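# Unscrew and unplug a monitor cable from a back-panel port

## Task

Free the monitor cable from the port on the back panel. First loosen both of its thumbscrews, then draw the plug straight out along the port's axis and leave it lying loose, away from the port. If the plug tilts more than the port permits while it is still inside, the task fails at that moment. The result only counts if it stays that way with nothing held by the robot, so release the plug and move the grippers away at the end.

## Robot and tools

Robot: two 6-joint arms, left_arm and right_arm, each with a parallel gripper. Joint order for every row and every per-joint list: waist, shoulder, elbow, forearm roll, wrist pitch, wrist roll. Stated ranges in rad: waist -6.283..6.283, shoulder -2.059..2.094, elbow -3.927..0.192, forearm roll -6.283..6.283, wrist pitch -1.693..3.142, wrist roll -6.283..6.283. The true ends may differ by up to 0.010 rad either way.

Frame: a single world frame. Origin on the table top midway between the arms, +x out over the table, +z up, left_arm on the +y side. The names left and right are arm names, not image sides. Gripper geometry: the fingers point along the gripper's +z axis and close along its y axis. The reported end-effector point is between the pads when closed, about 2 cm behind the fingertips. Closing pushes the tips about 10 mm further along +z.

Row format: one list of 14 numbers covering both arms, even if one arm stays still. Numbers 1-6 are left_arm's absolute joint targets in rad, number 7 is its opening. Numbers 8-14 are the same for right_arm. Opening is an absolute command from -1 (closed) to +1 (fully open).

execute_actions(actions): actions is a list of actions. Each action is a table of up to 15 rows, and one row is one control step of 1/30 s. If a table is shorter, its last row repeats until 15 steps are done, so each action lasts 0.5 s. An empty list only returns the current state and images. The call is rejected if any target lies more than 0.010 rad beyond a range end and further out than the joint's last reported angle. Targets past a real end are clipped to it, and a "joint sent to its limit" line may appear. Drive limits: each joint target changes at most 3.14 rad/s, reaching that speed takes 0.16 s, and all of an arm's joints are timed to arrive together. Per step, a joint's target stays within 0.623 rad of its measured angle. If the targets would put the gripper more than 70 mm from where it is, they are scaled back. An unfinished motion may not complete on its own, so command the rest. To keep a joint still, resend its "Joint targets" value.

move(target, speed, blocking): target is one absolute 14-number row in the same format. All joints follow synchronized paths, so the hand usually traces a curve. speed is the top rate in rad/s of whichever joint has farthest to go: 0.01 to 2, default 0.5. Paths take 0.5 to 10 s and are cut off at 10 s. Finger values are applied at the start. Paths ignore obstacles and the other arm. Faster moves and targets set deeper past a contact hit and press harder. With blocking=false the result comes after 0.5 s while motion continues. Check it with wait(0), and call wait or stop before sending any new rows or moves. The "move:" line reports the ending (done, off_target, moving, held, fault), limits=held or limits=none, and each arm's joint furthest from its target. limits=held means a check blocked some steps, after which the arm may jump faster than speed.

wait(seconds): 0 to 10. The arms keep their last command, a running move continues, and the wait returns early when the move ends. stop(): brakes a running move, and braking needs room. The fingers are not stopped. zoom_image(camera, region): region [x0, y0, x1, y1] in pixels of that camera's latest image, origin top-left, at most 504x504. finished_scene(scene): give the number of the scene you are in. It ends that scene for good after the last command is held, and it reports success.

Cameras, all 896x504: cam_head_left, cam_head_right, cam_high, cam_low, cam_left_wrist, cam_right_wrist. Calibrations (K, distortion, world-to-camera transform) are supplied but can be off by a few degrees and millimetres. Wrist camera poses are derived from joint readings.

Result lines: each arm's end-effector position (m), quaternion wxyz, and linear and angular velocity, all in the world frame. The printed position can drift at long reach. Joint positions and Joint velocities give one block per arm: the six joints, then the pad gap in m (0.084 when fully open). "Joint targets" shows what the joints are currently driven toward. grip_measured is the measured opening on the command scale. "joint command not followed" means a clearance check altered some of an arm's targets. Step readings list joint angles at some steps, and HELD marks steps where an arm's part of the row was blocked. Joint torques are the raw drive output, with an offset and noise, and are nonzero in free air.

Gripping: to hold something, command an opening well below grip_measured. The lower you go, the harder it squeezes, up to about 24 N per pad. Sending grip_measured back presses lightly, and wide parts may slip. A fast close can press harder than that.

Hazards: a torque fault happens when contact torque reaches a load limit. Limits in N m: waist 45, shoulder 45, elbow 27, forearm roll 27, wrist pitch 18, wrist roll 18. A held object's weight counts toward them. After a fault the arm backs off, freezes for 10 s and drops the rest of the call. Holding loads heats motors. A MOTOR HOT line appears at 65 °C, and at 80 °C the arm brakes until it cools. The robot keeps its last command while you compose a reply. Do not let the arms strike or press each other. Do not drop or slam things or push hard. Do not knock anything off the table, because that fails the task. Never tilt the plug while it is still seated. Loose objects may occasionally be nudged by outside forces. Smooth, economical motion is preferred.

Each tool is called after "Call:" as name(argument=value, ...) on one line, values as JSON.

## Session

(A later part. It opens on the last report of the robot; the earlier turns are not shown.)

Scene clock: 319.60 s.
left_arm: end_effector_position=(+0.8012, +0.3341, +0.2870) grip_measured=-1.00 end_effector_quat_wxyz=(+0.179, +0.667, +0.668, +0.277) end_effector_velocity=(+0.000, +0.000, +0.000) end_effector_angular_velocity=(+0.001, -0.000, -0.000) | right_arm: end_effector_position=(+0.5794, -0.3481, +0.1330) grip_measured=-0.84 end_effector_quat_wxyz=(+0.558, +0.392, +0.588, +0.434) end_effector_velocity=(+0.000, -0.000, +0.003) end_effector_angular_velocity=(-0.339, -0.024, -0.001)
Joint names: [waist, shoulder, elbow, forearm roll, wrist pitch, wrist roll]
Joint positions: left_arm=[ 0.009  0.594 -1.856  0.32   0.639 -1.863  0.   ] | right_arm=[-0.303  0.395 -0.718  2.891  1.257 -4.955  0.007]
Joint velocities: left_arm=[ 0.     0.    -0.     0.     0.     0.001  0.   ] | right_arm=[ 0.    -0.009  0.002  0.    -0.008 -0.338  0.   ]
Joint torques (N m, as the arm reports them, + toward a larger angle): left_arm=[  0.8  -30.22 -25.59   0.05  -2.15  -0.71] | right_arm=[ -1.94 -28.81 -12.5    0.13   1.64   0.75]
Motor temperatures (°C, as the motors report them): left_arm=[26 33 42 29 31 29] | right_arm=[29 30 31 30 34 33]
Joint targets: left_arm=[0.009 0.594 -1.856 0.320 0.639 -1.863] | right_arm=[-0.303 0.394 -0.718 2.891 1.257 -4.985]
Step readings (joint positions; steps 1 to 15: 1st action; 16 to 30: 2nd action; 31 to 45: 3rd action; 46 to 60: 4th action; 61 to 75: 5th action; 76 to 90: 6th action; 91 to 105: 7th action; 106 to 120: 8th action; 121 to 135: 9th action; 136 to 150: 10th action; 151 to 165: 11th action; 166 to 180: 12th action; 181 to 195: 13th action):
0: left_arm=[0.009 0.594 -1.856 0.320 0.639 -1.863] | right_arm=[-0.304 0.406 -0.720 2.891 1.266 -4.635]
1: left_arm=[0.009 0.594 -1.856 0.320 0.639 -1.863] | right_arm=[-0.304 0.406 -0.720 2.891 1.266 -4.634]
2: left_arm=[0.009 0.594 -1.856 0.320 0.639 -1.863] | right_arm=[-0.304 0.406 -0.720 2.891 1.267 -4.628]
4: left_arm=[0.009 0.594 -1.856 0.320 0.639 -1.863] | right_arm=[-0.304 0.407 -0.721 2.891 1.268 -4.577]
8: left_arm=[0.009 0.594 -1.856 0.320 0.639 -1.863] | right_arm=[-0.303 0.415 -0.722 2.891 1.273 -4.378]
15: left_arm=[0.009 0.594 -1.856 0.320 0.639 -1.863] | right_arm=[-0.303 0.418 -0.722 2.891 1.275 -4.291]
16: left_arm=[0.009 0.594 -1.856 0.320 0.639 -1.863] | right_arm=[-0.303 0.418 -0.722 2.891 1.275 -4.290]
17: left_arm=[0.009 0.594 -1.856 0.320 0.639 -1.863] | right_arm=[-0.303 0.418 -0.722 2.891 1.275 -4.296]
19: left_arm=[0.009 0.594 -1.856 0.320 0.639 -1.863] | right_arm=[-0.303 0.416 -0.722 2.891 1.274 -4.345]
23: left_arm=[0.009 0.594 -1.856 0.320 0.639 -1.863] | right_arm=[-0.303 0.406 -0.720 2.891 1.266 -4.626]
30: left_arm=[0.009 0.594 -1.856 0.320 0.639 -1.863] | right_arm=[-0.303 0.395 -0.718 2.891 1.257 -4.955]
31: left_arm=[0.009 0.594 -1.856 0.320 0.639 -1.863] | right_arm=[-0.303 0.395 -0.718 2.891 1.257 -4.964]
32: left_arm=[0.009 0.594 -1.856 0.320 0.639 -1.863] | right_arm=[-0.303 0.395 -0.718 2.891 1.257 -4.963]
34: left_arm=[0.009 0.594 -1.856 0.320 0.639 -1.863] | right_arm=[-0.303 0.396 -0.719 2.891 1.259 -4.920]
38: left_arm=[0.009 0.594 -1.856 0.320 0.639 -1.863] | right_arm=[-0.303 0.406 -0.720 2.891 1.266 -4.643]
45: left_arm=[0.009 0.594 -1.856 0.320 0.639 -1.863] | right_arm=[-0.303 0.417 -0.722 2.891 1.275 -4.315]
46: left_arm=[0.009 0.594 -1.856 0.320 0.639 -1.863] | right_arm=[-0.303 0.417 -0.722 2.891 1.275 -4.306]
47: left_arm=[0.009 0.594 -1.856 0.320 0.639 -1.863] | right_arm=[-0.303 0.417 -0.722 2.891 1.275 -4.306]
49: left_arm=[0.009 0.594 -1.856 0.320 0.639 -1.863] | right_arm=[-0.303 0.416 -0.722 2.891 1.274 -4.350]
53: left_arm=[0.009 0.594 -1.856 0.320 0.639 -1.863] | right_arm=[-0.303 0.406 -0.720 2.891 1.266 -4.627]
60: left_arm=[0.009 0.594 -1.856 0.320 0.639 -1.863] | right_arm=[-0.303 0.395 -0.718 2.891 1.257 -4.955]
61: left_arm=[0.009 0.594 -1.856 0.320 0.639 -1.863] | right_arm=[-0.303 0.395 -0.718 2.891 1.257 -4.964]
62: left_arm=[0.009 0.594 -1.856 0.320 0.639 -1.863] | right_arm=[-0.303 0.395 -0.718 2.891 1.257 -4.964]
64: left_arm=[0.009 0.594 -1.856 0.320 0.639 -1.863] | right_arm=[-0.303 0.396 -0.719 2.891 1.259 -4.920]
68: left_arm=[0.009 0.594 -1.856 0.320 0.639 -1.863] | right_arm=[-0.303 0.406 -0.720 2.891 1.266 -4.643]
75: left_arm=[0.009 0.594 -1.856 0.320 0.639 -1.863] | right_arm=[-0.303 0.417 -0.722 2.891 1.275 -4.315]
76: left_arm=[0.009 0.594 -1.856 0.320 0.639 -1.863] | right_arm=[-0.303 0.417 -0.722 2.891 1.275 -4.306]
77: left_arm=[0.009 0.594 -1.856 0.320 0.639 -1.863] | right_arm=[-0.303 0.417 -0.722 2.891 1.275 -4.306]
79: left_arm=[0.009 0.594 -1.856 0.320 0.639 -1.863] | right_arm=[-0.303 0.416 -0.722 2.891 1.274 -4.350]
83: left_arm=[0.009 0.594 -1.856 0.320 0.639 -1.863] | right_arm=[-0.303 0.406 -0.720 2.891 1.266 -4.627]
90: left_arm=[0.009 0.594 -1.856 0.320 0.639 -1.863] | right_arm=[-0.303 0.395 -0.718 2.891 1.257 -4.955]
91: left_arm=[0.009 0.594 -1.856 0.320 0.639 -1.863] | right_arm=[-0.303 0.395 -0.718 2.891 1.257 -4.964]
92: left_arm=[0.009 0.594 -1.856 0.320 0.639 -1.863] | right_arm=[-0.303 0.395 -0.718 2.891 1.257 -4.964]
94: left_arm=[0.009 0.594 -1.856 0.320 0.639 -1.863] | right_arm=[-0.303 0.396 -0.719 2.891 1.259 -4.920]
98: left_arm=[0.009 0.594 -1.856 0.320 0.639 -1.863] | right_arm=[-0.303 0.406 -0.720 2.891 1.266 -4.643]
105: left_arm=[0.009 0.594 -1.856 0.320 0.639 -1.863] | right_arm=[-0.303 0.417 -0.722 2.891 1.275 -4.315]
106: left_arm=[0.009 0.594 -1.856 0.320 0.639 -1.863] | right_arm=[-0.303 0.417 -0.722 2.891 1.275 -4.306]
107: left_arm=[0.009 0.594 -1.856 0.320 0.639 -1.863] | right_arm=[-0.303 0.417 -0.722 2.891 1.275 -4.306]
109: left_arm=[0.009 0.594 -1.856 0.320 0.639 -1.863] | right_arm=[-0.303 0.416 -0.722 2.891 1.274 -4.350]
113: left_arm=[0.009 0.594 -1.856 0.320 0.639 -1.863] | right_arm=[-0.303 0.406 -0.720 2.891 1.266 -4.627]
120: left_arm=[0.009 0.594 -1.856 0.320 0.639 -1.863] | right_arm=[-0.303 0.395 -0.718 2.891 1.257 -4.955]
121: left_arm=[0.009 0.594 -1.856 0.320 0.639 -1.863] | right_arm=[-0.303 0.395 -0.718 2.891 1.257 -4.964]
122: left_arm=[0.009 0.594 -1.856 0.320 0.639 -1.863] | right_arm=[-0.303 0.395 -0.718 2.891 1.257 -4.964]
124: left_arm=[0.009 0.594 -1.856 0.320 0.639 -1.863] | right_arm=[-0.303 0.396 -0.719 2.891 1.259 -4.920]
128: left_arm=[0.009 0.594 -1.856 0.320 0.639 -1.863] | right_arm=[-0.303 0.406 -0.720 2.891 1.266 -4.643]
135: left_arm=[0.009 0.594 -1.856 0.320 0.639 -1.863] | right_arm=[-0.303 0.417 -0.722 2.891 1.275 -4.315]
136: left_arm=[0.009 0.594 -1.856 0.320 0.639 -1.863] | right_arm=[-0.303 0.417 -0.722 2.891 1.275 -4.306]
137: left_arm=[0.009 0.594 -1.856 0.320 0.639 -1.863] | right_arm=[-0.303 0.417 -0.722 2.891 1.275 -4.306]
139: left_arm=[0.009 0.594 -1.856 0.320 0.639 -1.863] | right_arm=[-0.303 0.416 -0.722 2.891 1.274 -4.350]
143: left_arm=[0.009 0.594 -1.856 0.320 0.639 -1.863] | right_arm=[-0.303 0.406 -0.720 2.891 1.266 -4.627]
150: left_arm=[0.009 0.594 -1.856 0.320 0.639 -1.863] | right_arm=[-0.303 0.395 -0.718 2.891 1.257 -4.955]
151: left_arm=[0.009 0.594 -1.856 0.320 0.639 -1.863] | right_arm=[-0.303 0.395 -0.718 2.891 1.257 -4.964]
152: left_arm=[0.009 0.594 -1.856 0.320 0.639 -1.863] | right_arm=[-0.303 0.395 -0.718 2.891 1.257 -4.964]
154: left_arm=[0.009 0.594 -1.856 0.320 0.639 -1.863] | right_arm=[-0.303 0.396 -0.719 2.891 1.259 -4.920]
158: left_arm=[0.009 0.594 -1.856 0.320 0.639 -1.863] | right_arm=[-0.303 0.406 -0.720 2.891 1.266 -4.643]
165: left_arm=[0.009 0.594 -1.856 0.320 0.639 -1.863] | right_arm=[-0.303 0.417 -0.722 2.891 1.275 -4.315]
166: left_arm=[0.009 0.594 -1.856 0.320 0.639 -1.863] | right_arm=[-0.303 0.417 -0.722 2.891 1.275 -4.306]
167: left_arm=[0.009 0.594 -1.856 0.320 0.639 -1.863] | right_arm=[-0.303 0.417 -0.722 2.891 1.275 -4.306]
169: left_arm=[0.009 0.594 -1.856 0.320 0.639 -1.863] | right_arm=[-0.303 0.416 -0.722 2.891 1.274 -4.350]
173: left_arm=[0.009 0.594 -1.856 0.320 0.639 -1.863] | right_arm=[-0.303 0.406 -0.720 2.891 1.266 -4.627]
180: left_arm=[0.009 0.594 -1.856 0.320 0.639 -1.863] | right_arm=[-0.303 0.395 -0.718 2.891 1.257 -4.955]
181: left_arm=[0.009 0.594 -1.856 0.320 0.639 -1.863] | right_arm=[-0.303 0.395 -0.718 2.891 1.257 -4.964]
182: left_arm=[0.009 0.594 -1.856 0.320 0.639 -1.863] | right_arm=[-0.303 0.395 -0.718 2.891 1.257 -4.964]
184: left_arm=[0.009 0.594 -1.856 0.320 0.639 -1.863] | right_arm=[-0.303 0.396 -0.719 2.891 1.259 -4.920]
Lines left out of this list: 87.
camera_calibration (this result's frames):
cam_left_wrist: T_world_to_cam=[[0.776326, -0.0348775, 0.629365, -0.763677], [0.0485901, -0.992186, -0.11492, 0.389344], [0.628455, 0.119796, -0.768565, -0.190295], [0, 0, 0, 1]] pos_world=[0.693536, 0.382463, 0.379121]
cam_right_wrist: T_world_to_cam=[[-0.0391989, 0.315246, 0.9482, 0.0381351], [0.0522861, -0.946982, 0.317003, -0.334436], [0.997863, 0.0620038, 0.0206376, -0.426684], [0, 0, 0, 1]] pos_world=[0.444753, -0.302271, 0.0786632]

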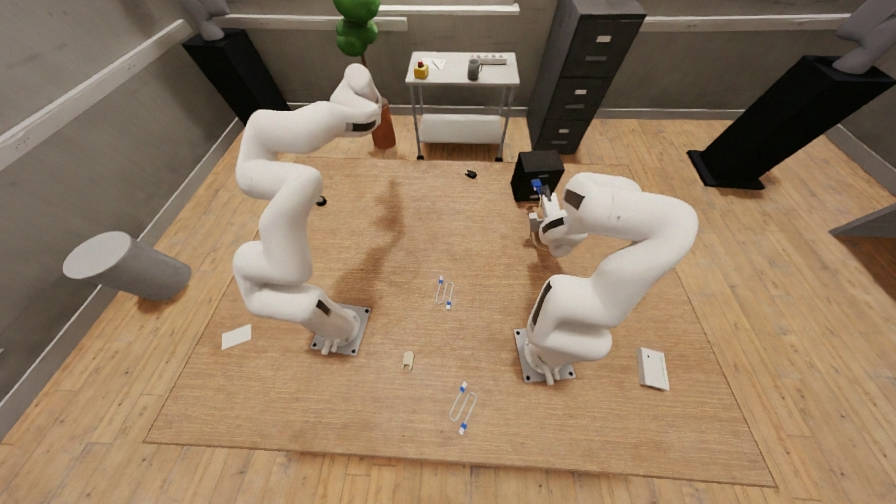

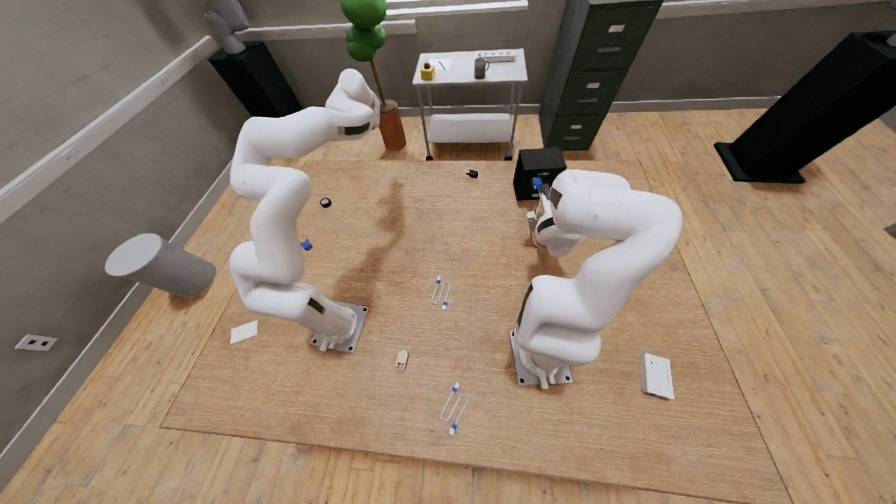

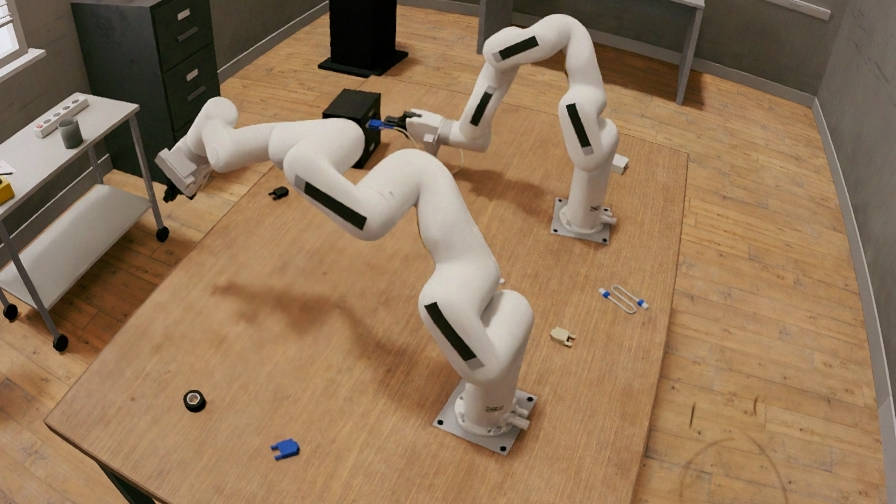

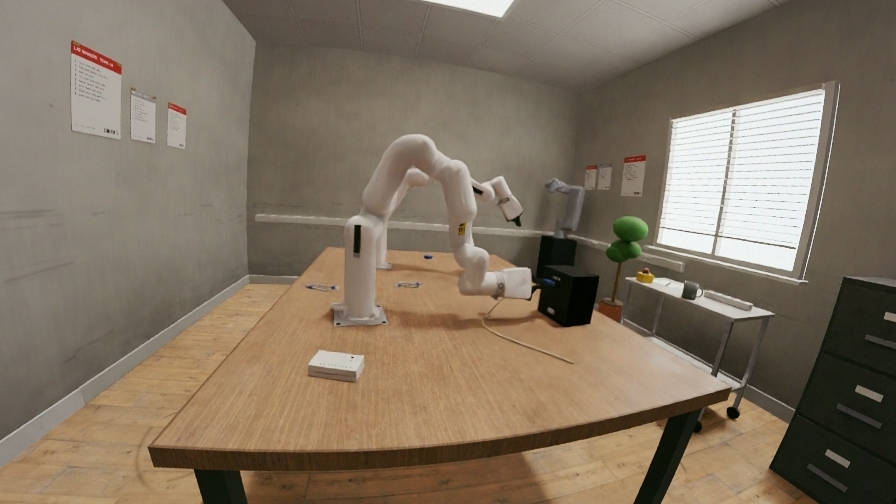

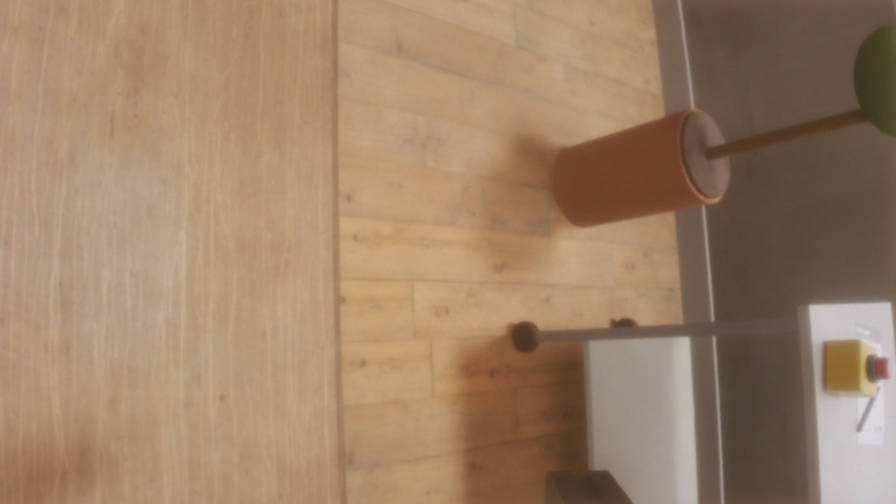

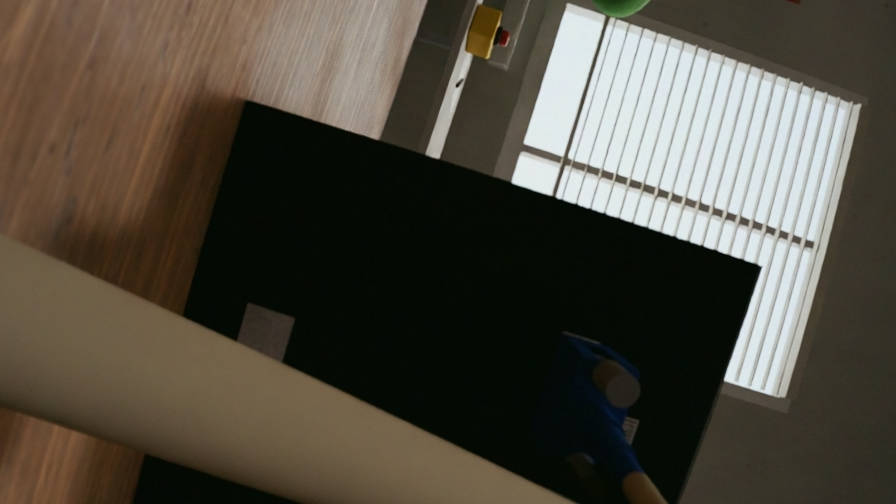

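15 more, then retreat and go over to A.

Call:
execute_actions(actions=[[[0.009,0.594,-1.856,0.32,0.639,-1.863,-1,-0.303,0.418,-0.7223,2.891,1.2755,-4.285,-0.55]],[[0.009,0.594,-1.856,0.32,0.639,-1.863,-1,-0.303,0.394,-0.7177,2.891,1.2565,-4.985,-1]],[[0.009,0.594,-1.856,0.32,0.639,-1.863,-1,-0.303,0.418,-0.7223,2.891,1.2755,-4.285,-0.55]],[[0.009,0.594,-1.856,0.32,0.639,-1.863,-1,-0.303,0.394,-0.7177,2.891,1.2565,-4.985,-1]],[[0.009,0.594,-1.856,0.32,0.639,-1.863,-1,-0.303,0.418,-0.7223,2.891,1.2755,-4.285,-0.55]],[[0.009,0.594,-1.856,0.32,0.639,-1.863,-1,-0.303,0.394,-0.7177,2.891,1.2565,-4.985,-1]],[[0.009,0.594,-1.856,0.32,0.639,-1.863,-1,-0.303,0.418,-0.7223,2.891,1.2755,-4.285,-0.55]],[[0.009,0.594,-1.856,0.32,0.639,-1.863,-1,-0.303,0.394,-0.7177,2.891,1.2565,-4.985,-1]],[[0.009,0.594,-1.856,0.32,0.639,-1.863,-1,-0.303,0.418,-0.7223,2.891,1.2755,-4.285,-0.55]],[[0.009,0.594,-1.856,0.32,0.639,-1.863,-1,-0.303,0.394,-0.7177,2.891,1.2565,-4.985,-1]],[[0.009,0.594,-1.856,0.32,0.639,-1.863,-1,-0.303,0.418,-0.7223,2.891,1.2755,-4.285,-0.55]],[[0.009,0.594,-1.856,0.32,0.639,-1.863,-1,-0.303,0.394,-0.7177,2.891,1.2565,-4.985,-1]],[[0.009,0.594,-1.856,0.32,0.639,-1.863,-1,-0.303,0.418,-0.7223,2.891,1.2755,-4.285,-0.55]],[[0.009,0.594,-1.856,0.32,0.639,-1.863,-1,-0.303,0.394,-0.7177,2.891,1.2565,-4.985,-1]],[[0.009,0.594,-1.856,0.32,0.639,-1.863,-1,-0.303,0.418,-0.7223,2.891,1.2755,-4.285,-0.55]],[[0.009,0.594,-1.856,0.32,0.639,-1.863,-1,-0.303,0.394,-0.7177,2.891,1.2565,-4.985,-1]],[[0.009,0.594,-1.856,0.32,0.639,-1.863,-1,-0.303,0.418,-0.7223,2.891,1.2755,-4.285,-0.55]],[[0.009,0.594,-1.856,0.32,0.639,-1.863,-1,-0.303,0.394,-0.7177,2.891,1.2565,-4.985,-1]],[[0.009,0.594,-1.856,0.32,0.639,-1.863,-1,-0.303,0.418,-0.7223,2.891,1.2755,-4.285,-0.55]],[[0.009,0.594,-1.856,0.32,0.639,-1.863,-1,-0.303,0.394,-0.7177,2.891,1.2565,-4.985,-1]],[[0.009,0.594,-1.856,0.32,0.639,-1.863,-1,-0.303,0.418,-0.7223,2.891,1.2755,-4.285,-0.55]],[[0.009,0.594,-1.856,0.32,0.639,-1.863,-1,-0.303,0.394,-0.7177,2.891,1.2565,-4.985,-1]],[[0.009,0.594,-1.856,0.32,0.639,-1.863,-1,-0.303,0.418,-0.7223,2.891,1.2755,-4.285,-0.55]],[[0.009,0.594,-1.856,0.32,0.639,-1.863,-1,-0.303,0.394,-0.7177,2.891,1.2565,-4.985,-1]],[[0.009,0.594,-1.856,0.32,0.639,-1.863,-1,-0.303,0.418,-0.7223,2.891,1.2755,-4.285,-0.55]],[[0.009,0.594,-1.856,0.32,0.639,-1.863,-1,-0.303,0.394,-0.7177,2.891,1.2565,-4.985,-1]],[[0.009,0.594,-1.856,0.32,0.639,-1.863,-1,-0.303,0.418,-0.7223,2.891,1.2755,-4.285,-0.55]],[[0.009,0.594,-1.856,0.32,0.639,-1.863,-1,-0.303,0.394,-0.7177,2.891,1.2565,-4.985,-1]],[[0.009,0.594,-1.856,0.32,0.639,-1.863,-1,-0.303,0.418,-0.7223,2.891,1.2755,-4.285,-0.55]],[[0.009,0.594,-1.856,0.32,0.639,-1.863,-1,-0.303,0.394,-0.7177,2.891,1.2565,-4.985,-1]],[[0.009,0.594,-1.856,0.32,0.639,-1.863,-1,-0.304,0.406,-0.72,2.891,1.266,-4.635,-0.55]],[[0.009,0.594,-1.856,0.32,0.639,-1.863,-1,-0.313,0.378,-0.666,2.885,1.293,-4.64,-0.55]],[[0.009,0.594,-1.856,0.32,0.639,-1.863,-1,-0.33,0.325,-0.565,2.88,1.34,-4.65,-1]],[[0.009,0.594,-1.856,0.32,0.639,-1.863,-1,-0.4,0.325,-0.565,2.88,1.34,-4.65,-1]],[[0.009,0.594,-1.856,0.32,0.639,-1.863,-1,-0.42,0.22,-0.54,2.88,1.255,-4.65,-1]],[[0.009,0.594,-1.856,0.32,0.639,-1.863,-1,-0.42,0.11,-0.52,2.88,1.17,-4.65,-1]],[[0.009,0.594,-1.856,0.32,0.639,-1.863,-1,-0.3,0.1,-0.51,2.93,1.17,-4.66,-1]],[[0.009,0.594,-1.856,0.32,0.639,-1.863,-1,-0.18,0.09,-0.5,2.98,1.17,-4.67,-1]],[[0.009,0.594,-1.856,0.32,0.639,-1.863,-1,-0.06,0.09,-0.49,3.02,1.17,-4.68,-1]],[[0.009,0.594,-1.856,0.32,0.639,-1.863,-1,-0.06,0.2,-0.51,3.02,1.26,-4.68,-1]],[[0.009,0.594,-1.856,0.32,0.639,-1.863,-1,-0.06,0.31,-0.535,3.02,1.347,-4.68,-1]],[[0.009,0.594,-1.856,0.32,0.639,-1.863,-1,-0.12,0.31,-0.535,3.02,1.347,-4.68,-1]],[[0.009,0.594,-1.856,0.32,0.639,-1.863,-1,-0.17,0.31,-0.535,3.02,1.347,-4.68,-0.55]],[[0.009,0.594,-1.856,0.32,0.639,-1.863,-1,-0.176,0.361,-0.639,3.022,1.295,-4.68,-0.55]],[[0.009,0.594,-1.856,0.32,0.639,-1.863,-1,-0.1765,0.387,-0.684,3.0247,1.276,-4.6764,-0.55]],[[0.009,0.594,-1.856,0.32,0.639,-1.863,-1,-0.1765,0.387,-0.684,3.0247,1.276,-4.6764,-1]]])

Scene clock: 391.20 s.
left_arm: end_effector_position=(+0.8012, +0.3341, +0.2870) grip_measured=-1.00 end_effector_quat_wxyz=(+0.179, +0.667, +0.668, +0.277) end_effector_velocity=(-0.000, +0.000, +0.000) end_effector_angular_velocity=(-0.001, -0.000, +0.001) | right_arm: end_effector_position=(+0.5739, -0.3017, +0.1295) grip_measured=-0.85 end_effector_quat_wxyz=(+0.481, +0.482, +0.517, +0.518) end_effector_velocity=(-0.000, +0.000, -0.000) end_effector_angular_velocity=(+0.001, +0.001, +0.000)
Joint names: [waist, shoulder, elbow, forearm roll, wrist pitch, wrist roll]
Joint positions: left_arm=[ 0.009  0.594 -1.856  0.32   0.639 -1.863  0.   ] | right_arm=[-0.176  0.387 -0.684  3.025  1.276 -4.676  0.007]
Joint velocities: left_arm=[ 0.001 -0.001  0.001 -0.001 -0.     0.     0.   ] | right_arm=[ 0.     0.    -0.     0.    -0.001  0.001  0.   ]
Joint torques (N m, as the arm reports them, + toward a larger angle): left_arm=[  1.08 -30.98 -25.81   0.23  -2.04  -0.67] | right_arm=[ -1.89 -28.97 -12.24   0.15   1.78   0.51]
Motor temperatures (°C, as the motors report them): left_arm=[26 33 42 29 31 29] | right_arm=[29 30 31 30 33 33]
Joint targets: left_arm=[0.009 0.594 -1.856 0.320 0.639 -1.863] | right_arm=[-0.176 0.387 -0.684 3.025 1.276 -4.676]
Step readings (joint positions; steps 1 to 15: 1st action; 16 to 30: 2nd action; 31 to 45: 3rd action; 46 to 60: 4th action; 61 to 75: 5th action; 76 to 90: 6th action; 91 to 105: 7th action; 106 to 120: 8th action; 121 to 135: 9th action; 136 to 150: 10th action; 151 to 165: 11th action; 166 to 180: 12th action; 181 to 195: 13th action):
0: left_arm=[0.009 0.594 -1.856 0.320 0.639 -1.863] | right_arm=[-0.303 0.394 -0.718 2.891 1.256 -4.985]
1: left_arm=[0.009 0.594 -1.856 0.320 0.639 -1.863] | right_arm=[-0.303 0.394 -0.718 2.891 1.256 -4.984]
2: left_arm=[0.009 0.594 -1.856 0.320 0.639 -1.863] | right_arm=[-0.303 0.394 -0.718 2.891 1.257 -4.978]
4: left_arm=[0.009 0.594 -1.856 0.320 0.639 -1.863] | right_arm=[-0.304 0.396 -0.719 2.892 1.258 -4.927]
8: left_arm=[0.009 0.594 -1.856 0.320 0.639 -1.863] | right_arm=[-0.304 0.406 -0.721 2.891 1.266 -4.644]
15: left_arm=[0.009 0.594 -1.856 0.320 0.639 -1.863] | right_arm=[-0.303 0.417 -0.722 2.891 1.275 -4.315]
16: left_arm=[0.009 0.594 -1.856 0.320 0.639 -1.863] | right_arm=[-0.303 0.417 -0.722 2.891 1.275 -4.306]
17: left_arm=[0.009 0.594 -1.856 0.320 0.639 -1.863] | right_arm=[-0.303 0.417 -0.722 2.891 1.275 -4.307]
19: left_arm=[0.009 0.594 -1.856 0.320 0.639 -1.863] | right_arm=[-0.303 0.416 -0.722 2.891 1.274 -4.350]
23: left_arm=[0.009 0.594 -1.856 0.320 0.639 -1.863] | right_arm=[-0.303 0.406 -0.720 2.891 1.266 -4.627]
30: left_arm=[0.009 0.594 -1.856 0.320 0.639 -1.863] | right_arm=[-0.303 0.395 -0.718 2.891 1.257 -4.955]
31: left_arm=[0.009 0.594 -1.856 0.320 0.639 -1.863] | right_arm=[-0.303 0.395 -0.718 2.891 1.257 -4.964]
32: left_arm=[0.009 0.594 -1.856 0.320 0.639 -1.863] | right_arm=[-0.303 0.395 -0.718 2.891 1.257 -4.964]
34: left_arm=[0.009 0.594 -1.856 0.320 0.639 -1.863] | right_arm=[-0.303 0.396 -0.719 2.891 1.259 -4.920]
38: left_arm=[0.009 0.594 -1.856 0.320 0.639 -1.863] | right_arm=[-0.303 0.406 -0.720 2.891 1.266 -4.643]
45: left_arm=[0.009 0.594 -1.856 0.320 0.639 -1.863] | right_arm=[-0.303 0.417 -0.722 2.891 1.275 -4.315]
46: left_arm=[0.009 0.594 -1.856 0.320 0.639 -1.863] | right_arm=[-0.303 0.417 -0.722 2.891 1.275 -4.306]
47: left_arm=[0.009 0.594 -1.856 0.320 0.639 -1.863] | right_arm=[-0.303 0.417 -0.722 2.891 1.275 -4.306]
49: left_arm=[0.009 0.594 -1.856 0.320 0.639 -1.863] | right_arm=[-0.303 0.416 -0.722 2.891 1.274 -4.350]
53: left_arm=[0.009 0.594 -1.856 0.320 0.639 -1.863] | right_arm=[-0.303 0.406 -0.720 2.891 1.266 -4.627]
60: left_arm=[0.009 0.594 -1.856 0.320 0.639 -1.863] | right_arm=[-0.303 0.395 -0.718 2.891 1.257 -4.955]
61: left_arm=[0.009 0.594 -1.856 0.320 0.639 -1.863] | right_arm=[-0.303 0.395 -0.718 2.891 1.257 -4.964]
62: left_arm=[0.009 0.594 -1.856 0.320 0.639 -1.863] | right_arm=[-0.303 0.395 -0.718 2.891 1.257 -4.964]
64: left_arm=[0.009 0.594 -1.856 0.320 0.639 -1.863] | right_arm=[-0.303 0.396 -0.719 2.891 1.259 -4.920]
68: left_arm=[0.009 0.594 -1.856 0.320 0.639 -1.863] | right_arm=[-0.303 0.406 -0.720 2.891 1.266 -4.643]
75: left_arm=[0.009 0.594 -1.856 0.320 0.639 -1.863] | right_arm=[-0.303 0.417 -0.722 2.891 1.275 -4.315]
76: left_arm=[0.009 0.594 -1.856 0.320 0.639 -1.863] | right_arm=[-0.303 0.417 -0.722 2.891 1.275 -4.306]
77: left_arm=[0.009 0.594 -1.856 0.320 0.639 -1.863] | right_arm=[-0.303 0.417 -0.722 2.891 1.275 -4.306]
79: left_arm=[0.009 0.594 -1.856 0.320 0.639 -1.863] | right_arm=[-0.303 0.416 -0.722 2.891 1.274 -4.350]
83: left_arm=[0.009 0.594 -1.856 0.320 0.639 -1.863] | right_arm=[-0.303 0.406 -0.720 2.891 1.266 -4.627]
90: left_arm=[0.009 0.594 -1.856 0.320 0.639 -1.863] | right_arm=[-0.303 0.395 -0.718 2.891 1.257 -4.955]
91: left_arm=[0.009 0.594 -1.856 0.320 0.639 -1.863] | right_arm=[-0.303 0.395 -0.718 2.891 1.257 -4.964]
92: left_arm=[0.009 0.594 -1.856 0.320 0.639 -1.863] | right_arm=[-0.303 0.395 -0.718 2.891 1.257 -4.964]
94: left_arm=[0.009 0.594 -1.856 0.320 0.639 -1.863] | right_arm=[-0.303 0.396 -0.719 2.891 1.259 -4.920]
98: left_arm=[0.009 0.594 -1.856 0.320 0.639 -1.863] | right_arm=[-0.303 0.406 -0.720 2.891 1.266 -4.643]
105: left_arm=[0.009 0.594 -1.856 0.320 0.639 -1.863] | right_arm=[-0.303 0.417 -0.722 2.891 1.275 -4.315]
106: left_arm=[0.009 0.594 -1.856 0.320 0.639 -1.863] | right_arm=[-0.303 0.417 -0.722 2.891 1.275 -4.306]
107: left_arm=[0.009 0.594 -1.856 0.320 0.639 -1.863] | right_arm=[-0.303 0.417 -0.722 2.891 1.275 -4.306]
109: left_arm=[0.009 0.594 -1.856 0.320 0.639 -1.863] | right_arm=[-0.303 0.416 -0.722 2.891 1.274 -4.350]
113: left_arm=[0.009 0.594 -1.856 0.320 0.639 -1.863] | right_arm=[-0.303 0.406 -0.720 2.891 1.266 -4.627]
120: left_arm=[0.009 0.594 -1.856 0.320 0.639 -1.863] | right_arm=[-0.303 0.395 -0.718 2.891 1.257 -4.955]
121: left_arm=[0.009 0.594 -1.856 0.320 0.639 -1.863] | right_arm=[-0.303 0.395 -0.718 2.891 1.257 -4.964]
122: left_arm=[0.009 0.594 -1.856 0.320 0.639 -1.863] | right_arm=[-0.303 0.395 -0.718 2.891 1.257 -4.964]
124: left_arm=[0.009 0.594 -1.856 0.320 0.639 -1.863] | right_arm=[-0.303 0.396 -0.719 2.891 1.259 -4.920]
128: left_arm=[0.009 0.594 -1.856 0.320 0.639 -1.863] | right_arm=[-0.303 0.406 -0.720 2.891 1.266 -4.643]
135: left_arm=[0.009 0.594 -1.856 0.320 0.639 -1.863] | right_arm=[-0.303 0.417 -0.722 2.891 1.275 -4.315]
136: left_arm=[0.009 0.594 -1.856 0.320 0.639 -1.863] | right_arm=[-0.303 0.417 -0.722 2.891 1.275 -4.306]
137: left_arm=[0.009 0.594 -1.856 0.320 0.639 -1.863] | right_arm=[-0.303 0.417 -0.722 2.891 1.275 -4.306]
139: left_arm=[0.009 0.594 -1.856 0.320 0.639 -1.863] | right_arm=[-0.303 0.416 -0.722 2.891 1.274 -4.350]
143: left_arm=[0.009 0.594 -1.856 0.320 0.639 -1.863] | right_arm=[-0.303 0.406 -0.720 2.891 1.266 -4.627]
150: left_arm=[0.009 0.594 -1.856 0.320 0.639 -1.863] | right_arm=[-0.303 0.395 -0.718 2.891 1.257 -4.955]
151: left_arm=[0.009 0.594 -1.856 0.320 0.639 -1.863] | right_arm=[-0.303 0.395 -0.718 2.891 1.257 -4.964]
152: left_arm=[0.009 0.594 -1.856 0.320 0.639 -1.863] | right_arm=[-0.303 0.395 -0.718 2.891 1.257 -4.964]
154: left_arm=[0.009 0.594 -1.856 0.320 0.639 -1.863] | right_arm=[-0.303 0.396 -0.719 2.891 1.259 -4.920]
158: left_arm=[0.009 0.594 -1.856 0.320 0.639 -1.863] | right_arm=[-0.303 0.406 -0.720 2.891 1.266 -4.643]
165: left_arm=[0.009 0.594 -1.856 0.320 0.639 -1.863] | right_arm=[-0.303 0.417 -0.722 2.891 1.275 -4.315]
166: left_arm=[0.009 0.594 -1.856 0.320 0.639 -1.863] | right_arm=[-0.303 0.417 -0.722 2.891 1.275 -4.306]
167: left_arm=[0.009 0.594 -1.856 0.320 0.639 -1.863] | right_arm=[-0.303 0.417 -0.722 2.891 1.275 -4.306]
169: left_arm=[0.009 0.594 -1.856 0.320 0.639 -1.863] | right_arm=[-0.303 0.416 -0.722 2.891 1.274 -4.350]
173: left_arm=[0.009 0.594 -1.856 0.320 0.639 -1.863] | right_arm=[-0.303 0.406 -0.720 2.891 1.266 -4.627]
180: left_arm=[0.009 0.594 -1.856 0.320 0.639 -1.863] | right_arm=[-0.303 0.395 -0.718 2.891 1.257 -4.955]
181: left_arm=[0.009 0.594 -1.856 0.320 0.639 -1.863] | right_arm=[-0.303 0.395 -0.718 2.891 1.257 -4.964]
182: left_arm=[0.009 0.594 -1.856 0.320 0.639 -1.863] | right_arm=[-0.303 0.395 -0.718 2.891 1.257 -4.964]
184: left_arm=[0.009 0.594 -1.856 0.320 0.639 -1.863] | right_arm=[-0.303 0.396 -0.719 2.891 1.259 -4.920]
Lines left out of this list: 167.
camera_calibration (this result's frames):
cam_left_wrist: T_world_to_cam=[[0.776327, -0.0348778, 0.629365, -0.763677], [0.0485899, -0.992186, -0.11492, 0.389344], [0.628455, 0.119797, -0.768565, -0.190295], [0, 0, 0, 1]] pos_world=[0.693536, 0.382463, 0.379121]
cam_right_wrist: T_world_to_cam=[[-0.0164472, -0.00192153, 0.999863, -0.0888151], [0.0555823, -0.998454, -0.00100453, -0.2653], [0.998319, 0.0555581, 0.0165286, -0.425651], [0, 0, 0, 1]] pos_world=[0.438221, -0.241412, 0.0955718]

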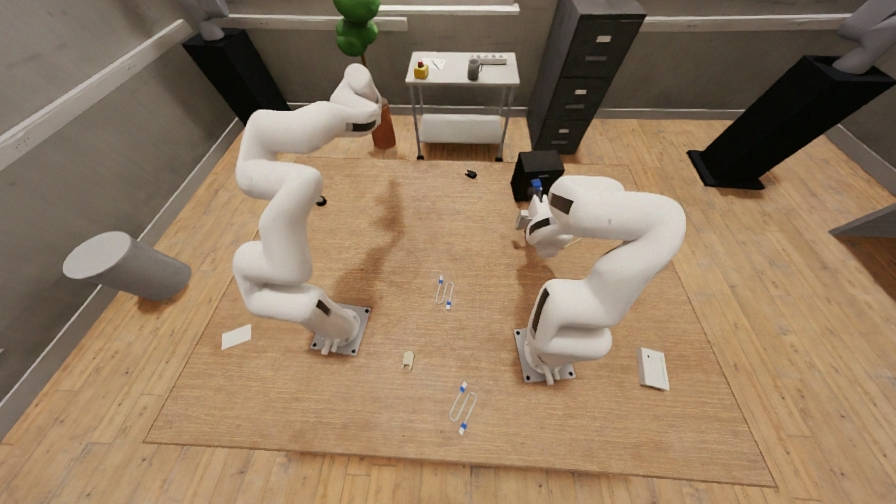

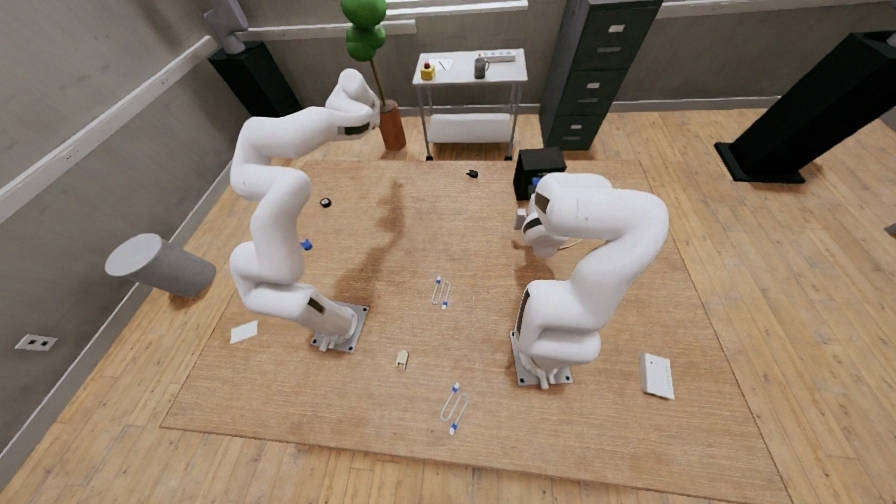

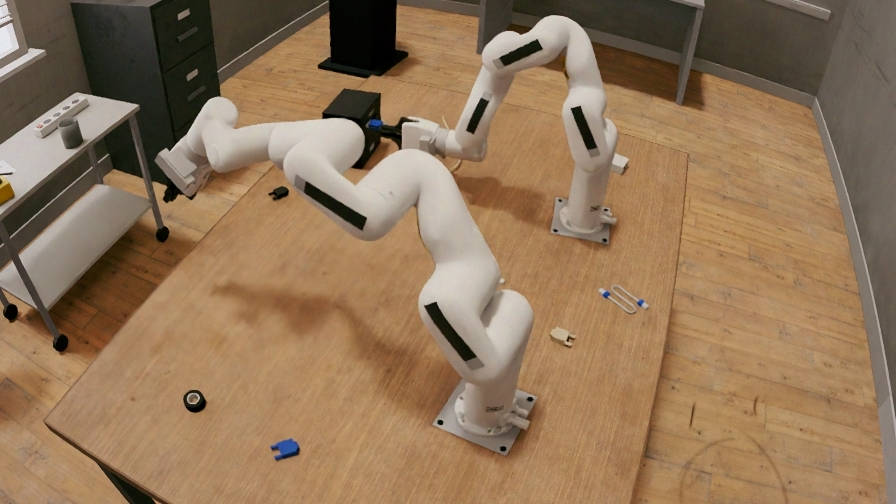

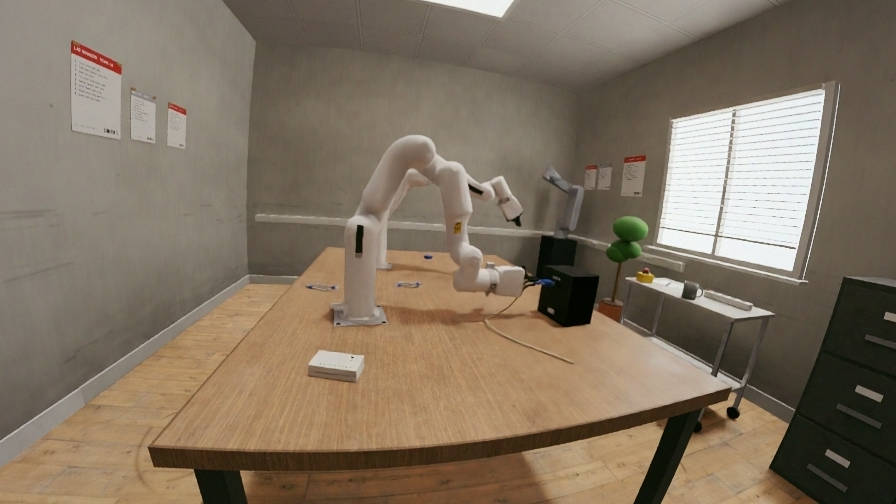

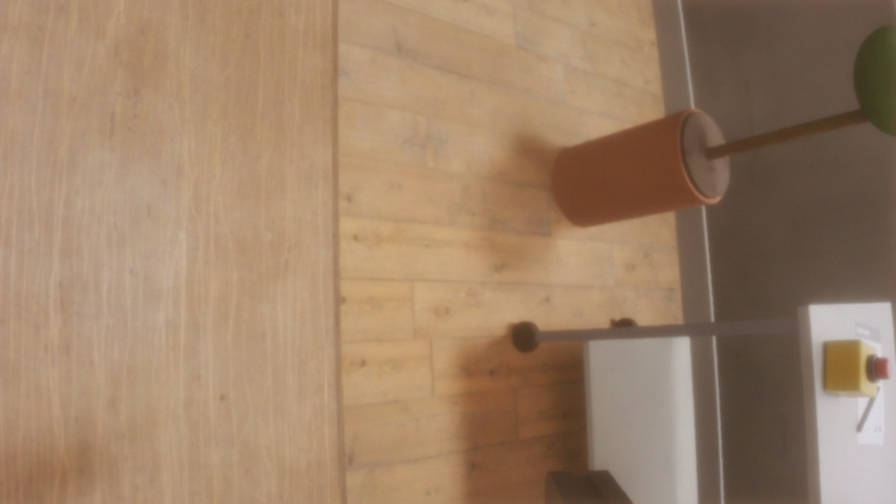

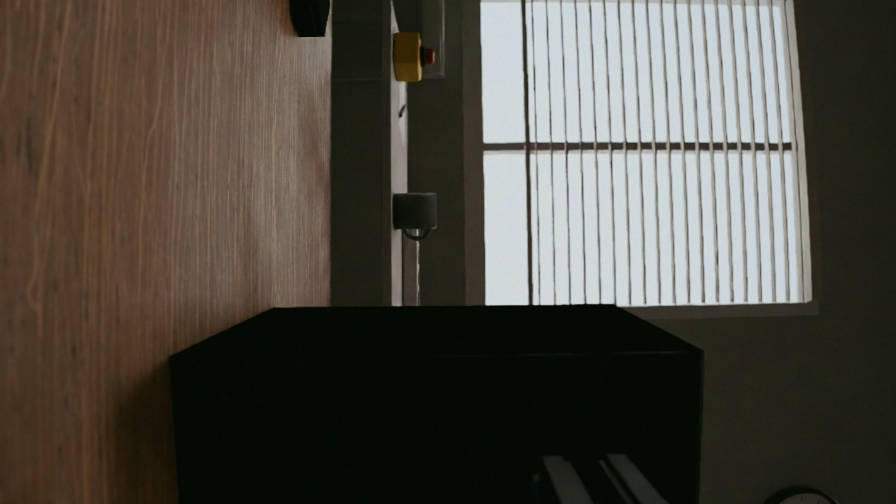

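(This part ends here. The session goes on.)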